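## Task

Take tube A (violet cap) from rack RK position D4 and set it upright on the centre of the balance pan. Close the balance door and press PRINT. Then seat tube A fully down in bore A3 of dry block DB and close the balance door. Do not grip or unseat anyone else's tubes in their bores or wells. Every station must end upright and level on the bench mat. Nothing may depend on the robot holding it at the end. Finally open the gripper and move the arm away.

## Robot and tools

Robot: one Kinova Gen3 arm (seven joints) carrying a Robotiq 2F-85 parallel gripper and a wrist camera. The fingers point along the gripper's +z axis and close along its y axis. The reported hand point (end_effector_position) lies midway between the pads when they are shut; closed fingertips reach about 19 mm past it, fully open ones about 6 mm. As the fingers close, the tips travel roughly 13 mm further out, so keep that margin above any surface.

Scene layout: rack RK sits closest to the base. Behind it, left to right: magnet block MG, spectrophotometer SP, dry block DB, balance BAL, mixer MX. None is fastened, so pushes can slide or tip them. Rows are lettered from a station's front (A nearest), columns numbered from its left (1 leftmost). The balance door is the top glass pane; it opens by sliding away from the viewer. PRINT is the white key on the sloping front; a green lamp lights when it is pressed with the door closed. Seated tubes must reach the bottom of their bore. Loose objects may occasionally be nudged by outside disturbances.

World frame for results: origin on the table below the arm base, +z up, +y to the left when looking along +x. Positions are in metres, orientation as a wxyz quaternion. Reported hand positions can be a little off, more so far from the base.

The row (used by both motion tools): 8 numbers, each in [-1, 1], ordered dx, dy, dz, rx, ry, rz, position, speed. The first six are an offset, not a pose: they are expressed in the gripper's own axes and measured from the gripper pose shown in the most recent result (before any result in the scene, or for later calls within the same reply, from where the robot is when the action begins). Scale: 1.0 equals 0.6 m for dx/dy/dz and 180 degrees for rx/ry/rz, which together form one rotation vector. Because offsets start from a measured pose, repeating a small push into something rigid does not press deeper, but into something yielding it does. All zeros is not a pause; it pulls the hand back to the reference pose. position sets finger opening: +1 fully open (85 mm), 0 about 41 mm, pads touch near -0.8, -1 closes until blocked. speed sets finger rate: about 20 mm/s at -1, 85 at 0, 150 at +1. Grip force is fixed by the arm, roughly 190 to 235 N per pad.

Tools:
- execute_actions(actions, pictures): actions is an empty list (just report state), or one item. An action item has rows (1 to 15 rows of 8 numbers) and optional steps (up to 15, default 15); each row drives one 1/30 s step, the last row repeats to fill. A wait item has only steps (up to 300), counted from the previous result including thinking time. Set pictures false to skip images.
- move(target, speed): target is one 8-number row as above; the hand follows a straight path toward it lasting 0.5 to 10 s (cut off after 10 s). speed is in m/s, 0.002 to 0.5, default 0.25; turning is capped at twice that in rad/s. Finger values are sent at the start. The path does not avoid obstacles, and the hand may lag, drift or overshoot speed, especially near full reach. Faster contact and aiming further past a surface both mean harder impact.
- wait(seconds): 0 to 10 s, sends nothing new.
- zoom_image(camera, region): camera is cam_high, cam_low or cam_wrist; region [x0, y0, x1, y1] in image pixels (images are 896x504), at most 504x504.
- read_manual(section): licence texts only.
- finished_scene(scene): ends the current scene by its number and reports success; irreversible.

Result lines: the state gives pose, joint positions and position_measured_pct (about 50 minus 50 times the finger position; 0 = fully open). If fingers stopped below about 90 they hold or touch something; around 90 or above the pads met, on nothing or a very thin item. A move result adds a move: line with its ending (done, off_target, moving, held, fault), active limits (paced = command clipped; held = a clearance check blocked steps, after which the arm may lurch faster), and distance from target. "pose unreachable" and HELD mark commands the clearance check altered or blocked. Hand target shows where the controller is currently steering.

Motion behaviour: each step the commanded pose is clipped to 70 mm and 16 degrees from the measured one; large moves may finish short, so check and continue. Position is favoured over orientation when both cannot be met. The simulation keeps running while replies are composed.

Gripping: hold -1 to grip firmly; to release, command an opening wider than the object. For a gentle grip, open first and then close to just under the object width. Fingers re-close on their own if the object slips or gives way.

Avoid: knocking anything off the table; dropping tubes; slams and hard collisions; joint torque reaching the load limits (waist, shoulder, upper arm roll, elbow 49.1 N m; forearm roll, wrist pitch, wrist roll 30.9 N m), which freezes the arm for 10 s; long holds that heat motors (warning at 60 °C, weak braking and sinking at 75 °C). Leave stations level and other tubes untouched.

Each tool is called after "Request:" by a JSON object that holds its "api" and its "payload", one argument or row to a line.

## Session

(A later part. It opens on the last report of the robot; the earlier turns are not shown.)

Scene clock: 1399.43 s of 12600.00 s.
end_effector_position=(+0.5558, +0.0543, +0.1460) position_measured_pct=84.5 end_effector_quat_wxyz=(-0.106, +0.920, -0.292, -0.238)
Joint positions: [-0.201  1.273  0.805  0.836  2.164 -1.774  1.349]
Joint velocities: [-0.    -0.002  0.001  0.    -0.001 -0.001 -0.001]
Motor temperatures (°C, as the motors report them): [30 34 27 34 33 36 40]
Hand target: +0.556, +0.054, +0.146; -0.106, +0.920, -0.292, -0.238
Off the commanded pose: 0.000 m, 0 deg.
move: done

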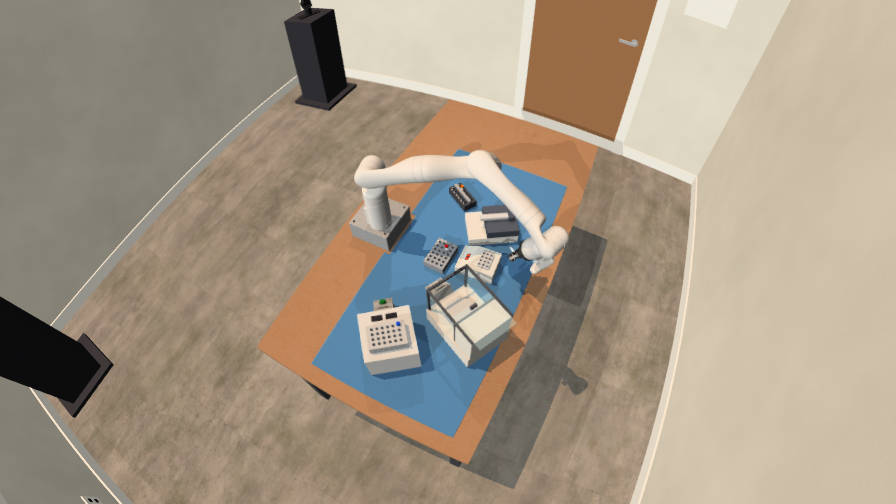

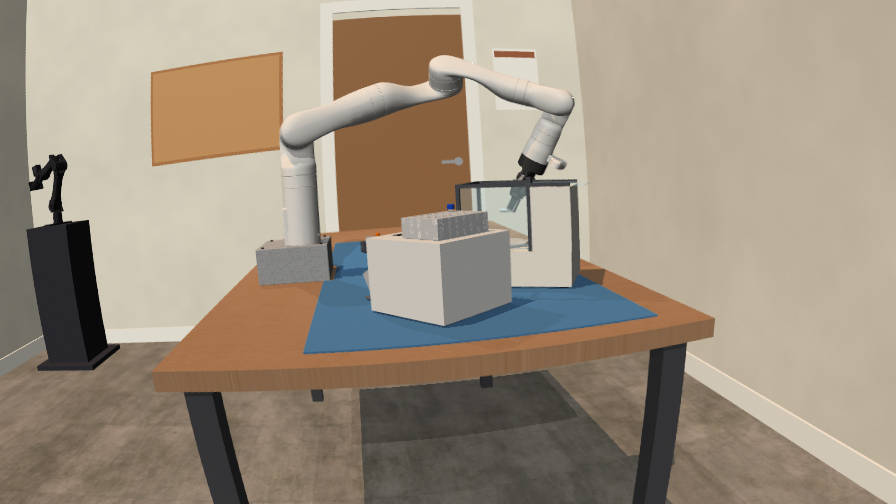

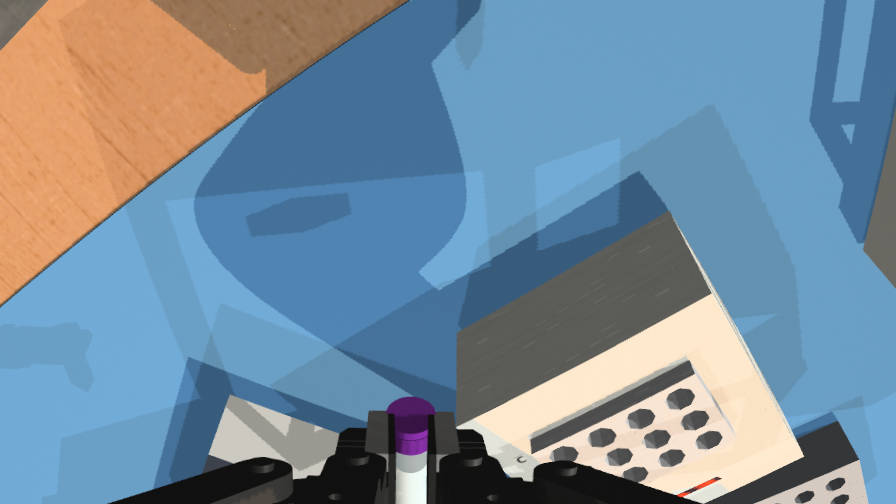

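Request:
{"api": "move", "payload": {
  "target": [-0.1413,0.1828,0.0622,0,0.5,0,-1,0],
  "speed": 0.06
}}

Scene clock: 1422.70 s of 12600.00 s.
end_effector_position=(+0.4490, +0.0263, +0.1497) position_measured_pct=84.5 end_effector_quat_wxyz=(+0.076, +0.894, -0.303, +0.322)
Joint positions: [-1.212  1.094  1.138  2.335  0.96  -0.405  2.474]
Joint velocities: [-0.015  0.025  0.007  0.01  -0.026 -0.017  0.014]
Motor temperatures (°C, as the motors report them): [30 35 27 34 33 36 40]
Hand target: +0.449, +0.026, +0.149; +0.076, +0.894, -0.302, +0.322
Off the commanded pose: 0.033 m, 21 deg.
move: off_target (path cut at 10 s)

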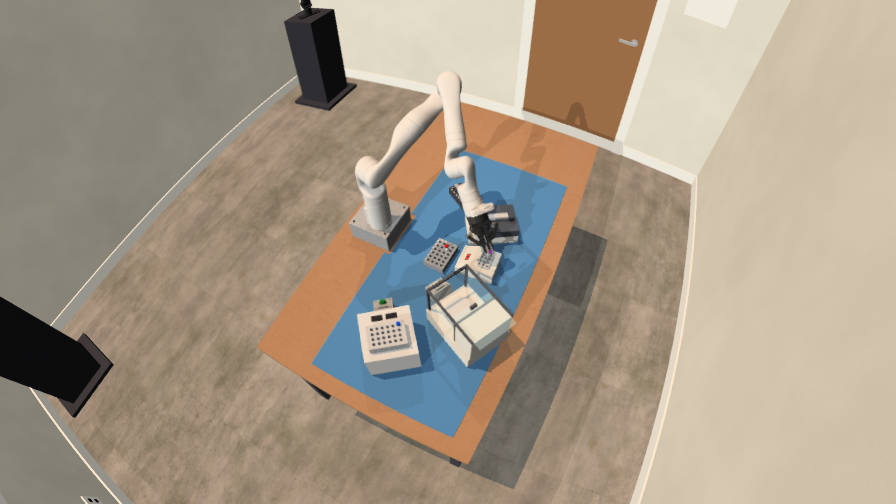

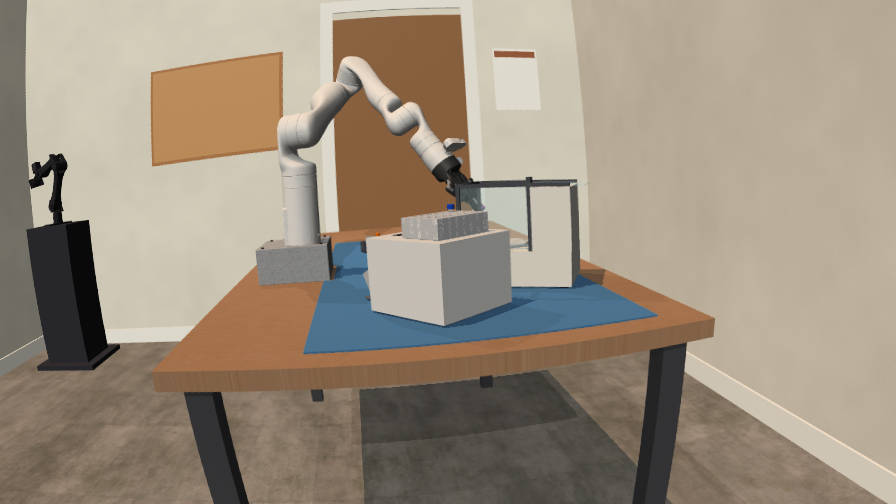

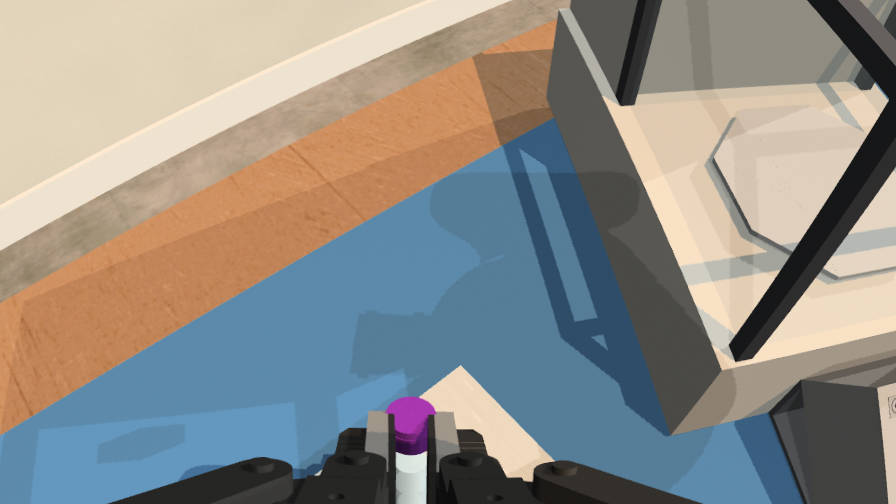

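Request:
{"api": "move", "payload": {
  "target": [-0.0275,0.041,-0.025,-0.0146,0.119,-0.0117,-1,0],
  "speed": 0.05
}}

Scene clock: 1439.43 s of 12600.00 s.
end_effector_position=(+0.4167, +0.0193, +0.1502) position_measured_pct=84.5 end_effector_quat_wxyz=(+0.156, +0.822, -0.275, +0.474)
Joint positions: [-1.566  1.568  1.163  2.447  0.545 -0.37   2.381]
Joint velocities: [-0.011  0.013 -0.004  0.002 -0.008  0.007 -0.004]
Motor temperatures (°C, as the motors report them): [30 35 27 33 33 36 40]
Hand target: +0.417, +0.019, +0.150; +0.156, +0.822, -0.274, +0.475
Off the commanded pose: 0.001 m, 0 deg.
move: done

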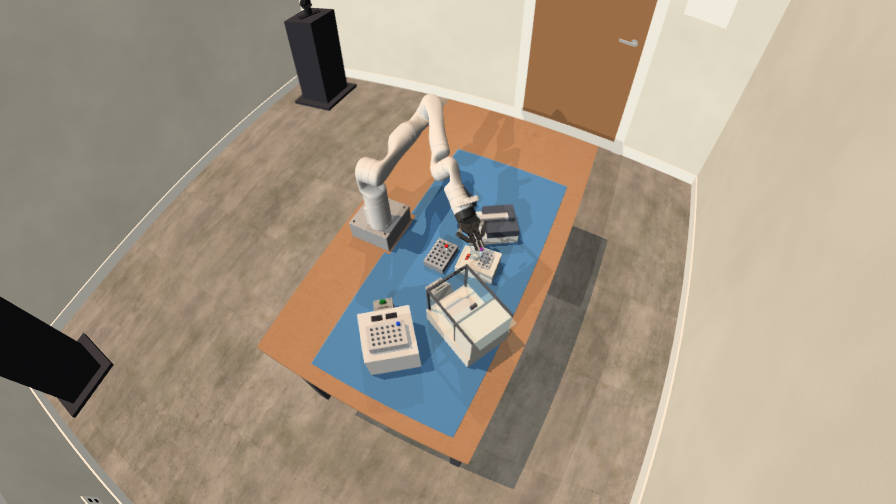

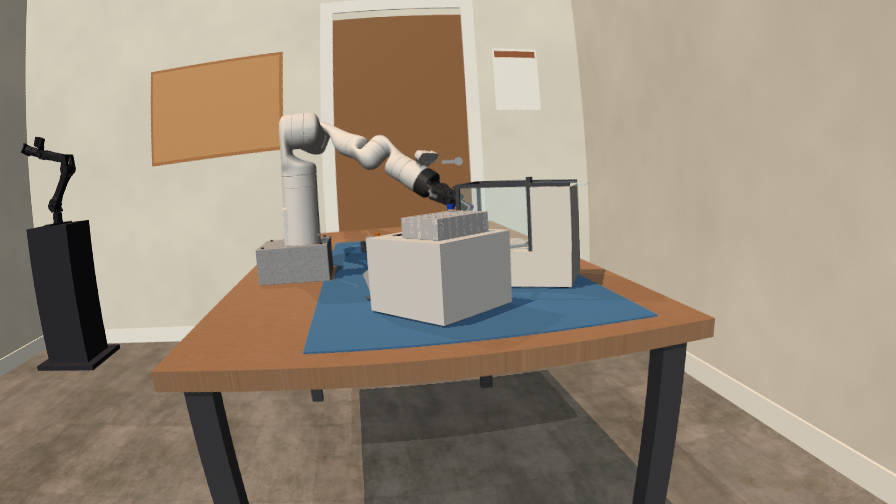

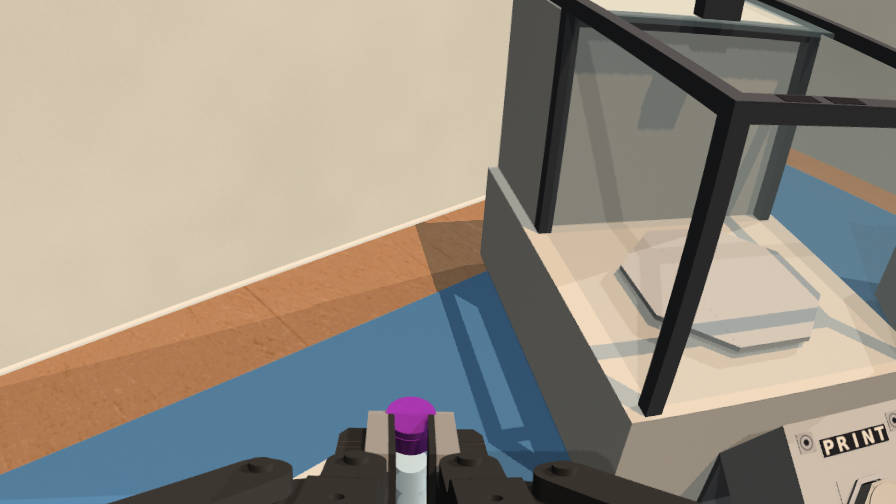

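Request:
{"api": "zoom_image", "payload": {
  "camera": "cam_high",
  "region": [420,170,540,300]
}}

Request:
{"api": "zoom_image", "payload": {
  "camera": "cam_low",
  "region": [380,150,540,260]
}}

Region (420, 170, 540, 300) of cam_high's 896x504 image, scaled by 3.877, with more detail than that image has; it fills the left 465 columns of this view, and the rest is white.

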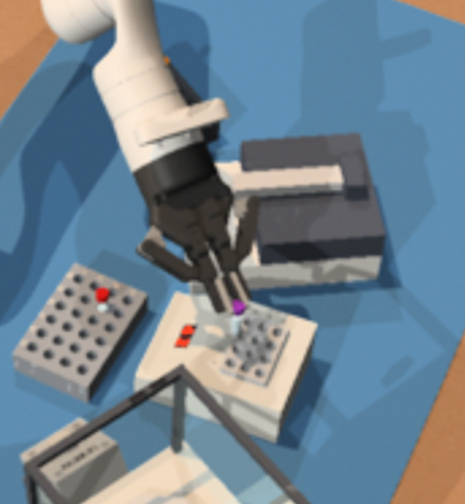

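Region (380, 150, 540, 260) of cam_low's 896x504 image, scaled by 3.150, with more detail than that image has; it fills the top 346 rows of this view, and the rest is white.

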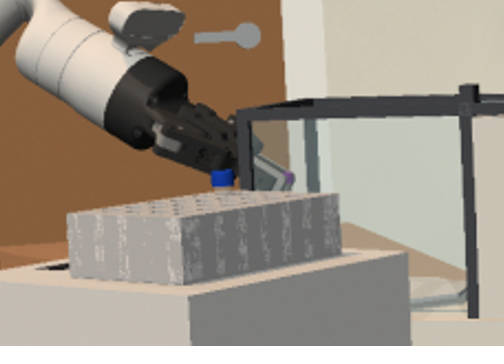

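Request:
{"api": "move", "payload": {
  "target": [-0.0505,0,0.0293,0,0,0,-1,0],
  "speed": 0.04
}}

Request:
{"api": "zoom_image", "payload": {
  "camera": "cam_high",
  "region": [450,220,530,290]
}}

Scene clock: 1464.43 s of 12600.00 s.
end_effector_position=(+0.4170, +0.0192, +0.1170) position_measured_pct=84.5 end_effector_quat_wxyz=(+0.156, +0.821, -0.275, +0.476)
Joint positions: [-1.576  1.662  1.092  2.414  0.478 -0.376  2.33 ]
Joint velocities: [-0.003  0.007 -0.004 -0.002 -0.008  0.002 -0.   ]
Motor temperatures (°C, as the motors report them): [30 34 27 33 33 36 40]
Hand target: +0.417, +0.019, +0.115; +0.156, +0.822, -0.275, +0.474
Off the commanded pose: 0.002 m, 0 deg.
move: done

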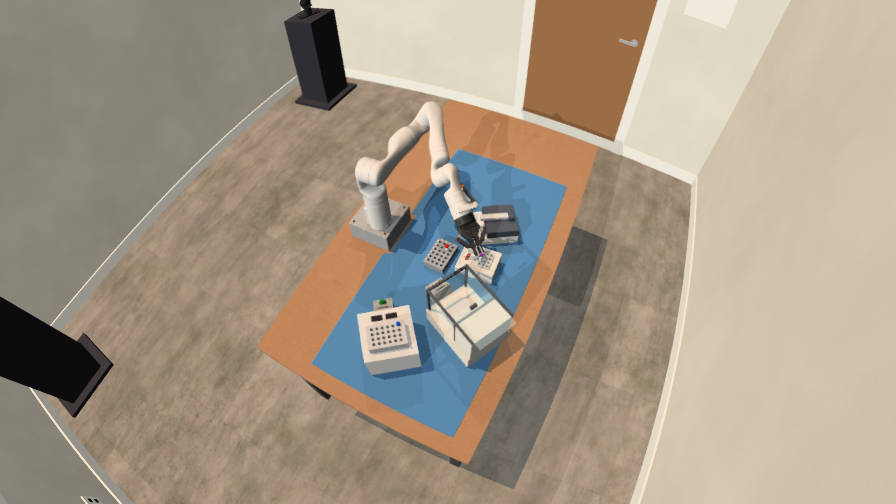

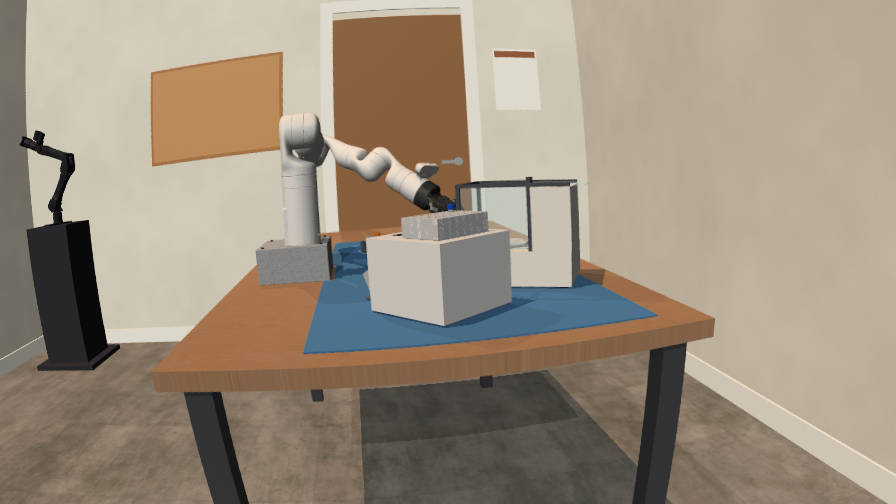

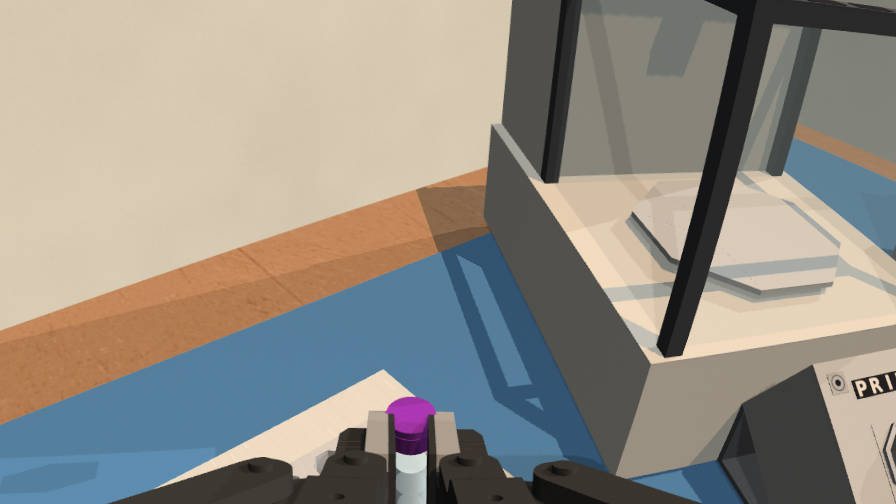

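Region (450, 220, 530, 290) of cam_high's 896x504 image, scaled by 6.300, with more detail than that image has; it fills the top 441 rows of this view, and the rest is white.

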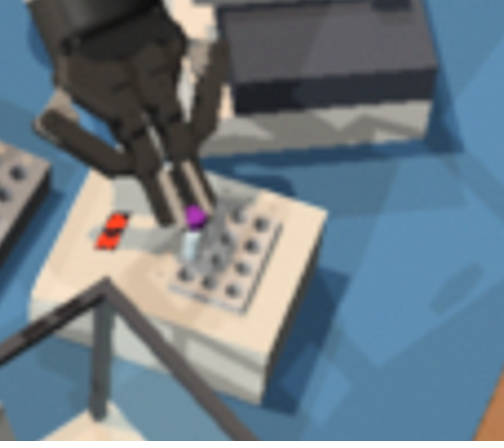

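Request:
{"api": "move", "payload": {
  "target": [-0.0144,0,0.0084,0,0,0,-1,0],
  "speed": 0.01
}}

Request:
{"api": "zoom_image", "payload": {
  "camera": "cam_high",
  "region": [450,220,530,290]
}}

Scene clock: 1474.13 s of 12600.00 s.
end_effector_position=(+0.4183, +0.0173, +0.1157) position_measured_pct=84.5 end_effector_quat_wxyz=(+0.156, +0.815, -0.279, +0.484)
Joint positions: [-1.583  1.683  1.083  2.409  0.453 -0.366  2.32 ]
Joint velocities: [ 0.003  0.002 -0.001 -0.003 -0.011  0.004  0.006]
Motor temperatures (°C, as the motors report them): [30 34 27 33 33 36 40]
Hand target: +0.417, +0.019, +0.107; +0.155, +0.821, -0.275, +0.476
Off the commanded pose: 0.009 m, 1 deg.
move: off_target

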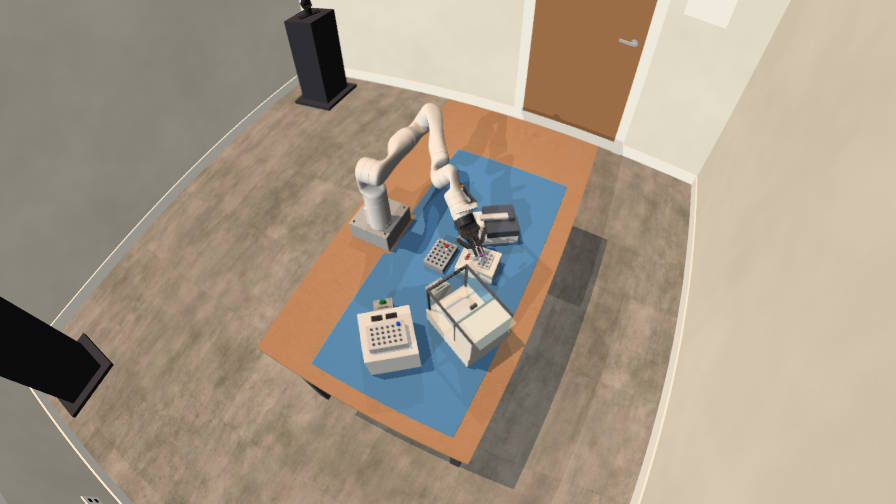

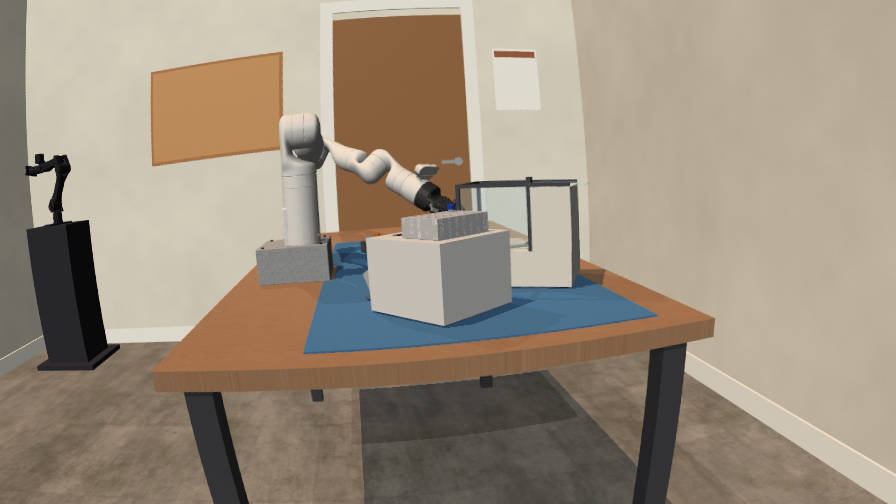

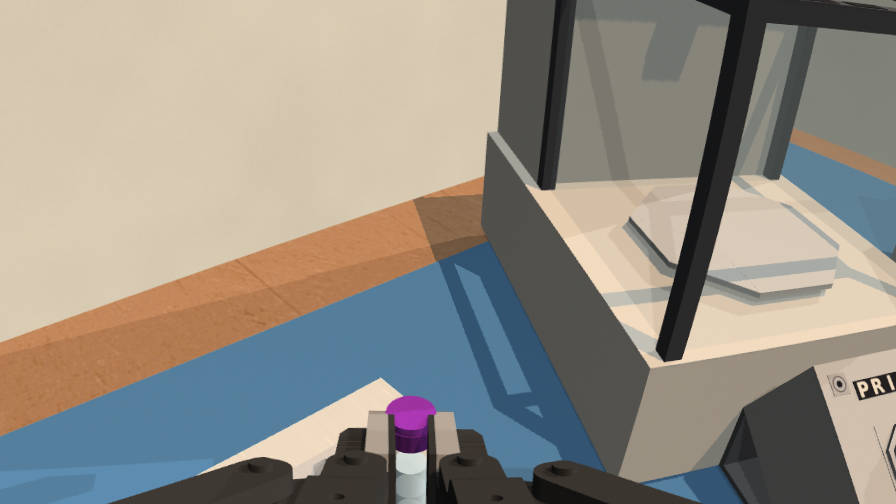

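Region (450, 220, 530, 290) of cam_high's 896x504 image, scaled by 6.300, with more detail than that image has; it fills the top 441 rows of this view, and the rest is white.

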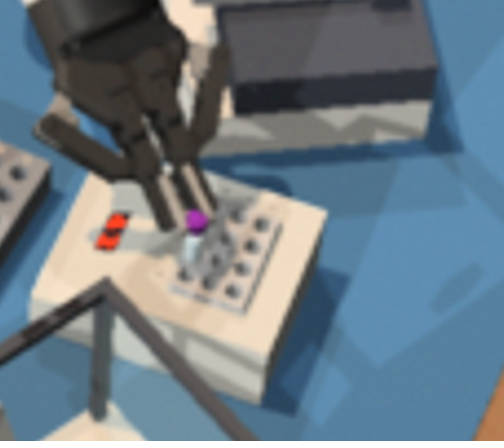

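Request:
{"api": "move", "payload": {
  "target": [0.0015,-0.0103,-0.0108,0,-0.007,0,-1,0],
  "speed": 0.02
}}

Request:
{"api": "zoom_image", "payload": {
  "camera": "cam_high",
  "region": [450,220,530,290]
}}

Scene clock: 1488.50 s of 12600.00 s.
end_effector_position=(+0.4178, +0.0251, +0.1196) position_measured_pct=84.5 end_effector_quat_wxyz=(+0.153, +0.820, -0.280, +0.475)
Joint positions: [-1.579  1.63   1.088  2.403  0.484 -0.342  2.331]
Joint velocities: [ 0.001 -0.013 -0.     0.     0.008  0.006  0.001]
Motor temperatures (°C, as the motors report them): [30 34 27 33 33 36 40]
Hand target: +0.418, +0.025, +0.120; +0.153, +0.820, -0.280, +0.475
Off the commanded pose: 0.000 m, 0 deg.
move: done

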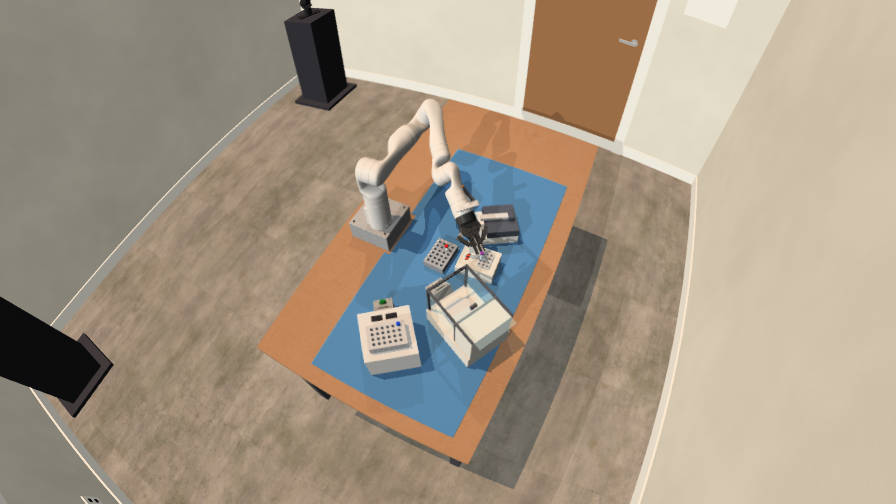

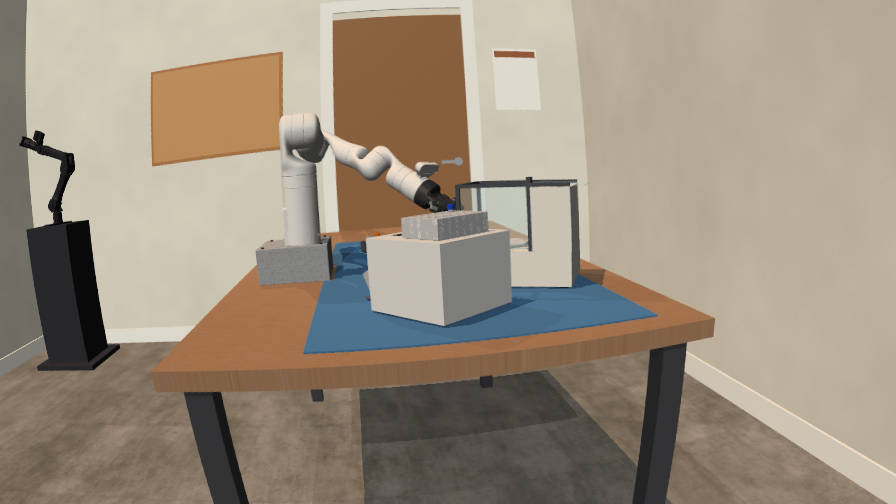

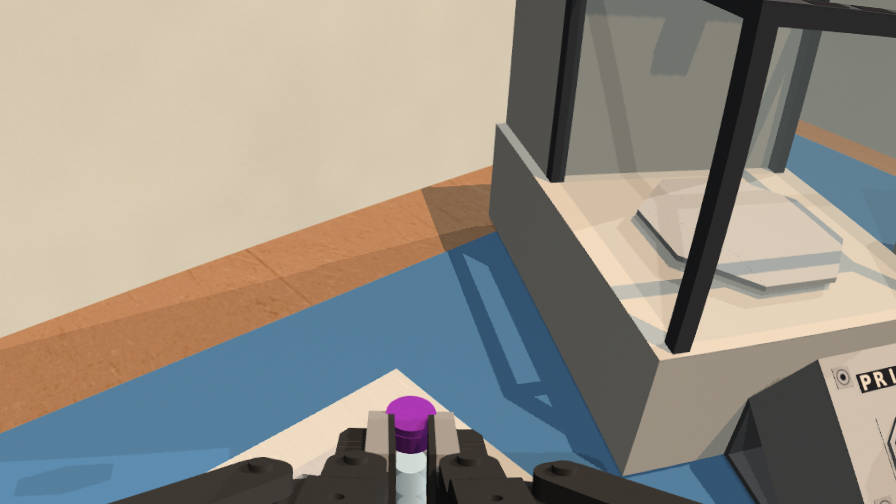

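Region (450, 220, 530, 290) of cam_high's 896x504 image, scaled by 6.300, with more detail than that image has; it fills the top 441 rows of this view, and the rest is white.

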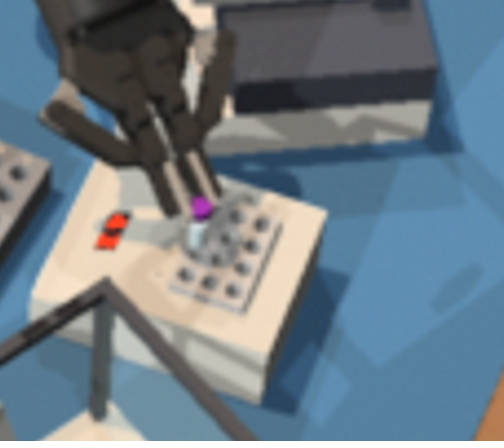

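Request:
{"api": "move", "payload": {
  "target": [-0.0183,0.0015,0.0083,0,0,0,-1,0],
  "speed": 0.008
}}

Request:
{"api": "zoom_image", "payload": {
  "camera": "cam_high",
  "region": [450,220,530,290]
}}

Scene clock: 1496.03 s of 12600.00 s.
end_effector_position=(+0.4174, +0.0250, +0.1089) position_measured_pct=84.5 end_effector_quat_wxyz=(+0.153, +0.819, -0.281, +0.476)
Joint positions: [-1.585  1.66   1.064  2.392  0.458 -0.341  2.316]
Joint velocities: [-0.     0.002 -0.001  0.    -0.002 -0.001  0.   ]
Motor temperatures (°C, as the motors report them): [30 34 27 33 33 36 40]
Hand target: +0.416, +0.025, +0.108; +0.153, +0.820, -0.280, +0.475
Off the commanded pose: 0.002 m, 0 deg.
move: done

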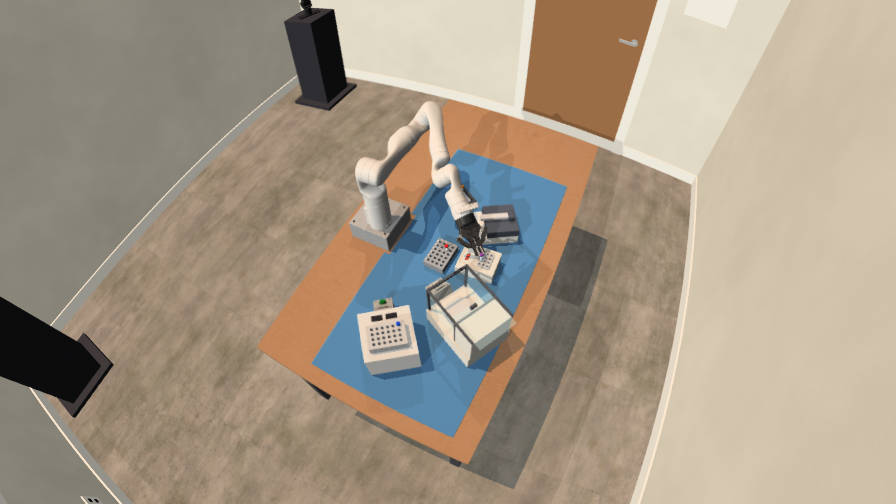

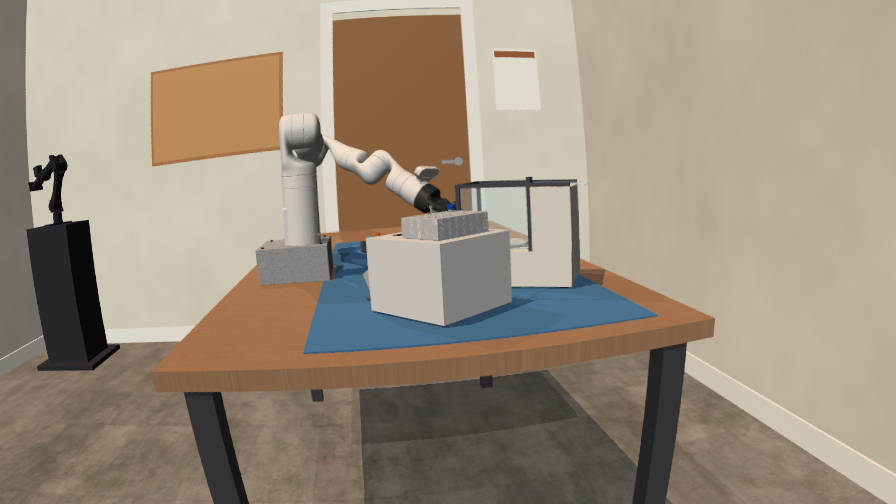

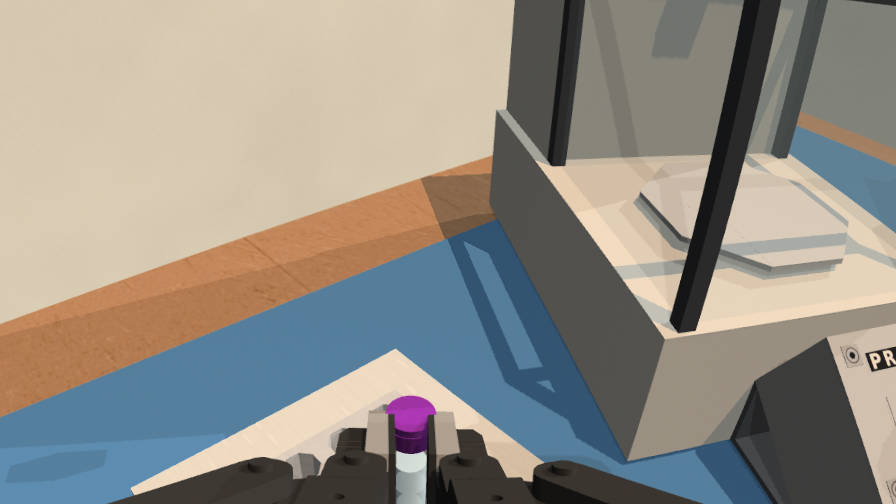

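Region (450, 220, 530, 290) of cam_high's 896x504 image, scaled by 6.300, with more detail than that image has; it fills the top 441 rows of this view, and the rest is white.

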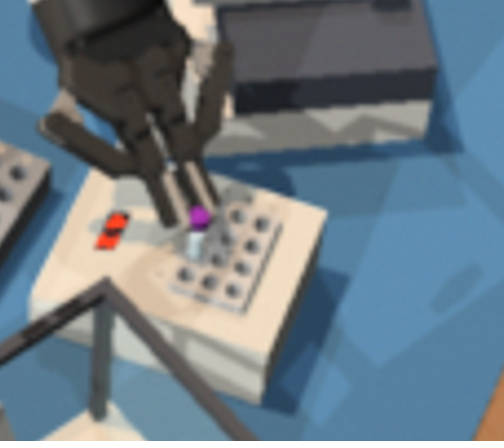

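It's entering. Continue down another 8 mm.

Request:
{"api": "move", "payload": {
  "target": [-0.0125,0,0.0075,0,0,0,-1,0],
  "speed": 0.008
}}

Request:
{"api": "zoom_image", "payload": {
  "camera": "cam_high",
  "region": [450,220,530,290]
}}

Scene clock: 1500.50 s of 12600.00 s.
end_effector_position=(+0.4180, +0.0248, +0.1009) position_measured_pct=84.5 end_effector_quat_wxyz=(+0.153, +0.818, -0.281, +0.477)
Joint positions: [-1.587  1.682  1.049  2.38   0.442 -0.339  2.305]
Joint velocities: [-0.     0.002 -0.002 -0.002 -0.001  0.002 -0.   ]
Motor temperatures (°C, as the motors report them): [30 34 27 33 33 36 40]
Hand target: +0.418, +0.025, +0.100; +0.153, +0.819, -0.281, +0.476
Off the commanded pose: 0.001 m, 0 deg.
move: done

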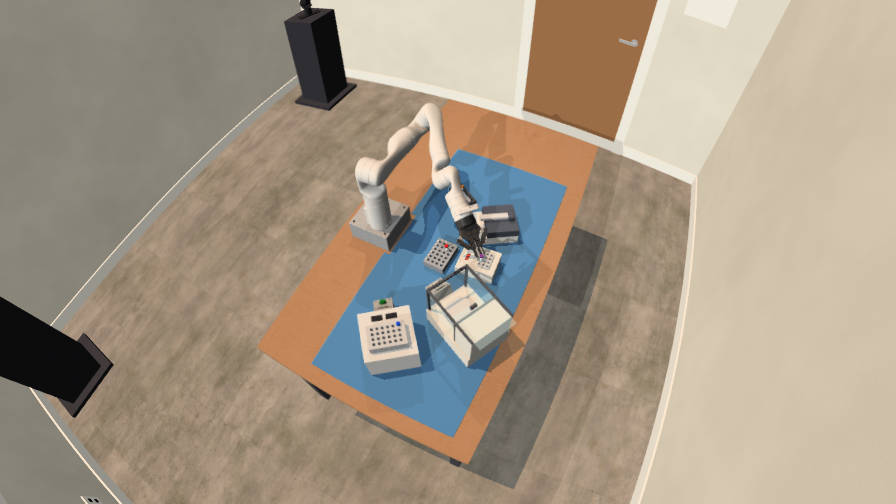

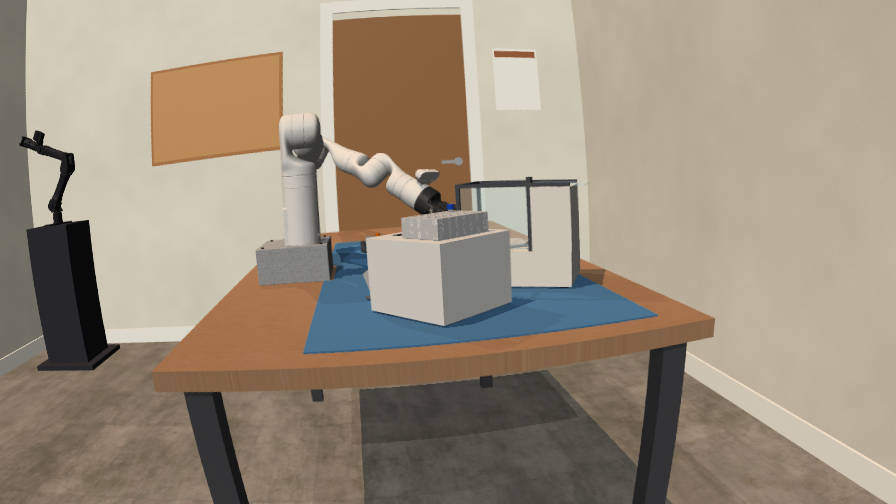

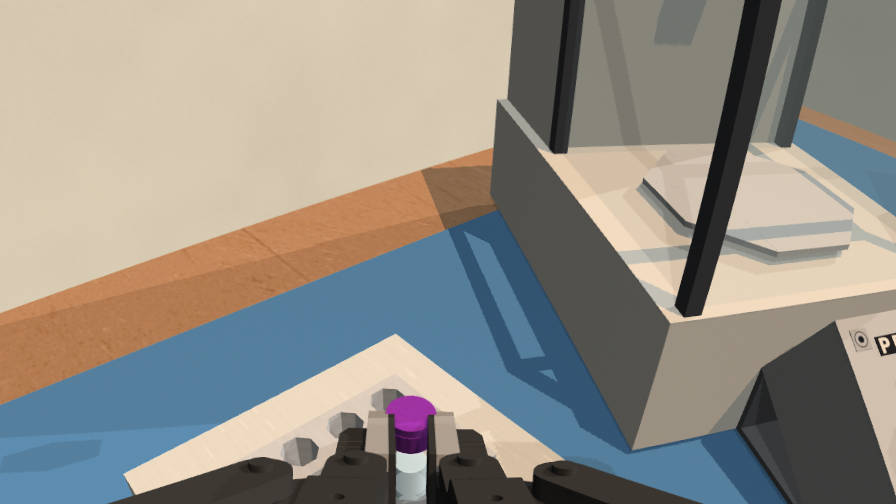

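Region (450, 220, 530, 290) of cam_high's 896x504 image, scaled by 6.300, with more detail than that image has; it fills the top 441 rows of this view, and the rest is white.

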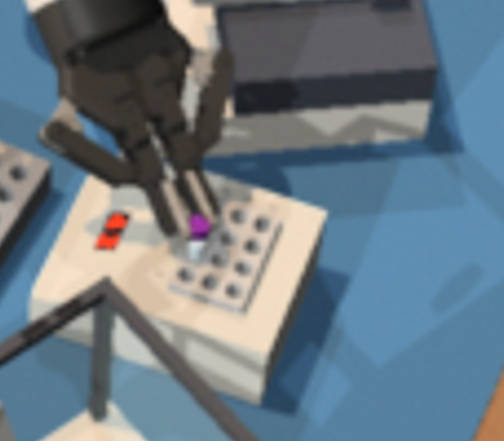

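Request:
{"api": "move", "payload": {
  "target": [0,0,0,0,0,0,-0.45,-0.5]
}}

Request:
{"api": "move", "payload": {
  "target": [0.03,0,-0.07,0,0,0,-0.45,0],
  "speed": 0.06
}}

Request:
{"api": "zoom_image", "payload": {
  "camera": "cam_high",
  "region": [450,220,530,290]
}}

Scene clock: 1505.57 s of 12600.00 s.
end_effector_position=(+0.4180, +0.0248, +0.1009) position_measured_pct=72.6 end_effector_quat_wxyz=(+0.153, +0.818, -0.281, +0.477)
Joint positions: [-1.587  1.682  1.049  2.38   0.442 -0.339  2.305]
Joint velocities: [ 0.    -0.    -0.    -0.    -0.002  0.001 -0.   ]
Motor temperatures (°C, as the motors report them): [30 34 27 33 33 36 40]
Hand target: +0.418, +0.025, +0.101; +0.153, +0.818, -0.281, +0.477
Off the commanded pose: 0.000 m, 0 deg.
move: done

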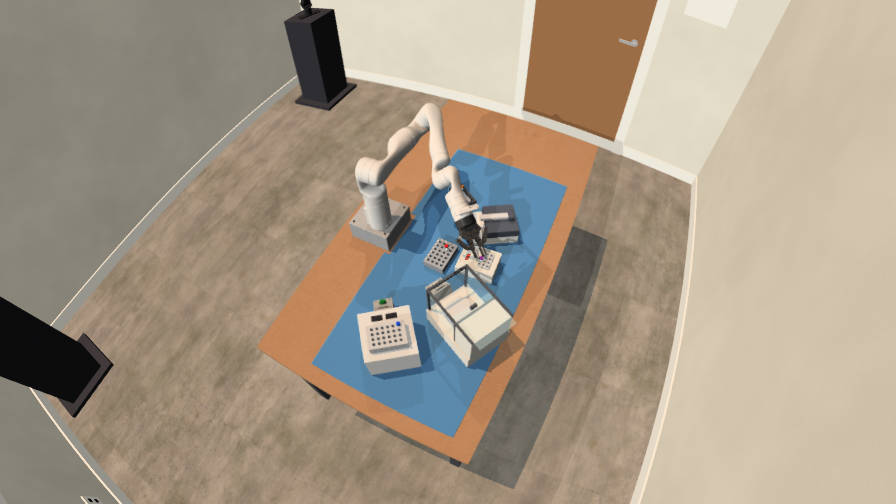

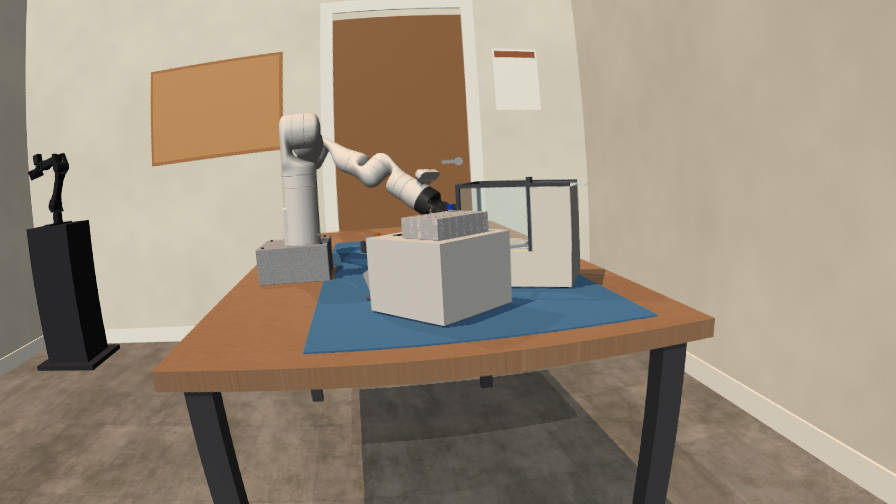

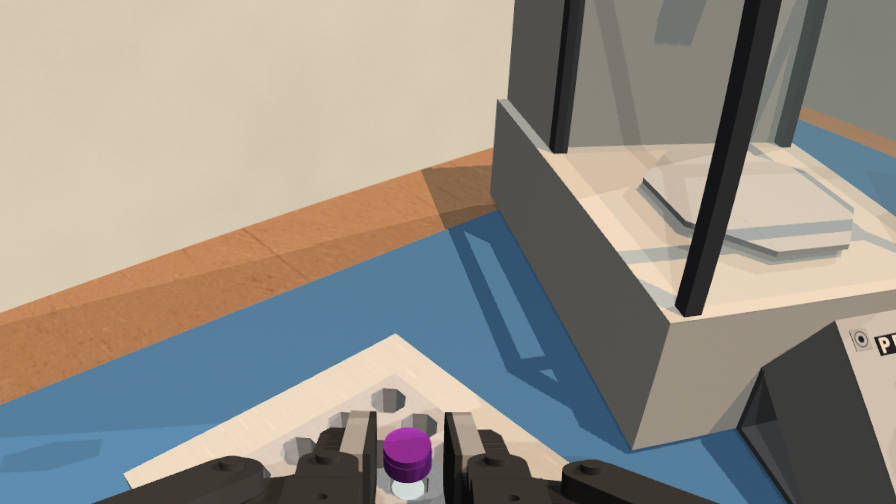

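Scene clock: 1506.70 s of 12600.00 s.
end_effector_position=(+0.3958, +0.0405, +0.1373) position_measured_pct=72.6 end_effector_quat_wxyz=(+0.153, +0.818, -0.281, +0.477)
Joint positions: [-1.656  1.544  1.074  2.433  0.501 -0.251  2.325]
Joint velocities: [-0.004 -0.008  0.    -0.     0.002  0.002 -0.001]
Motor temperatures (°C, as the motors report them): [30 34 27 33 33 36 40]
Hand target: +0.396, +0.041, +0.137; +0.153, +0.819, -0.281, +0.477
Off the commanded pose: 0.001 m, 0 deg.
move: done

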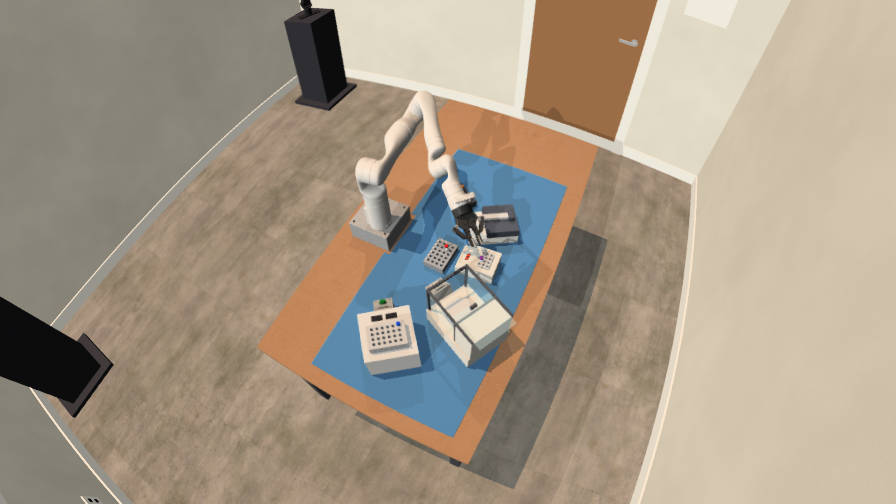

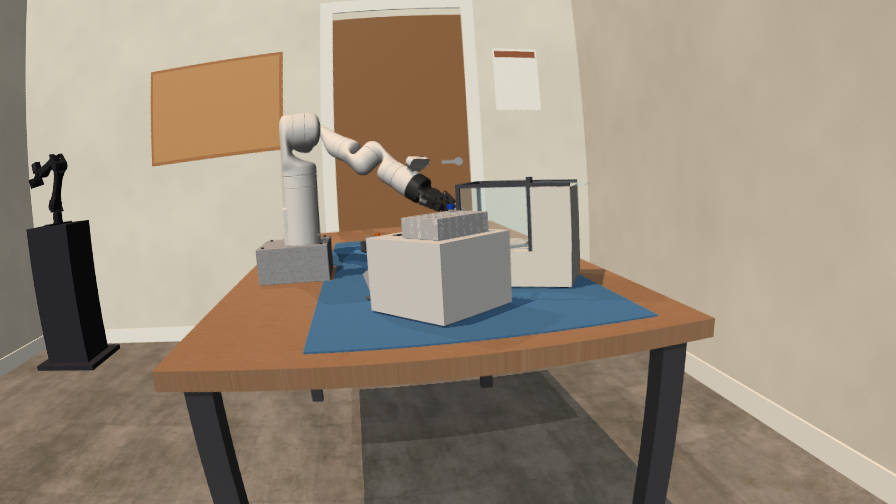

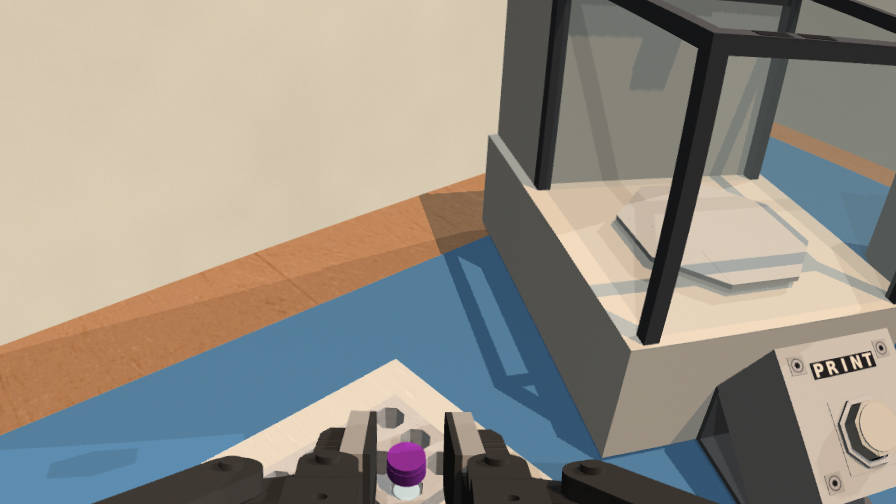

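Region (450, 220, 530, 290) of cam_high's 896x504 image, scaled by 6.300, with more detail than that image has; it fills the top 441 rows of this view, and the rest is white.

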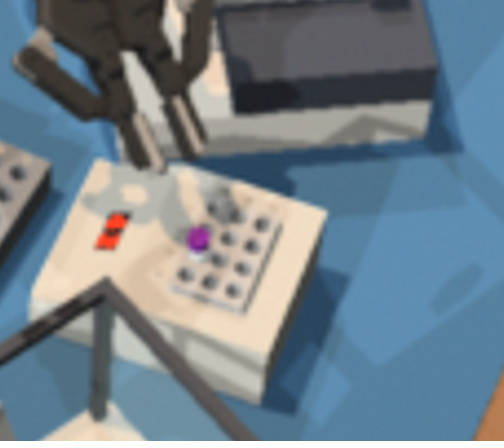

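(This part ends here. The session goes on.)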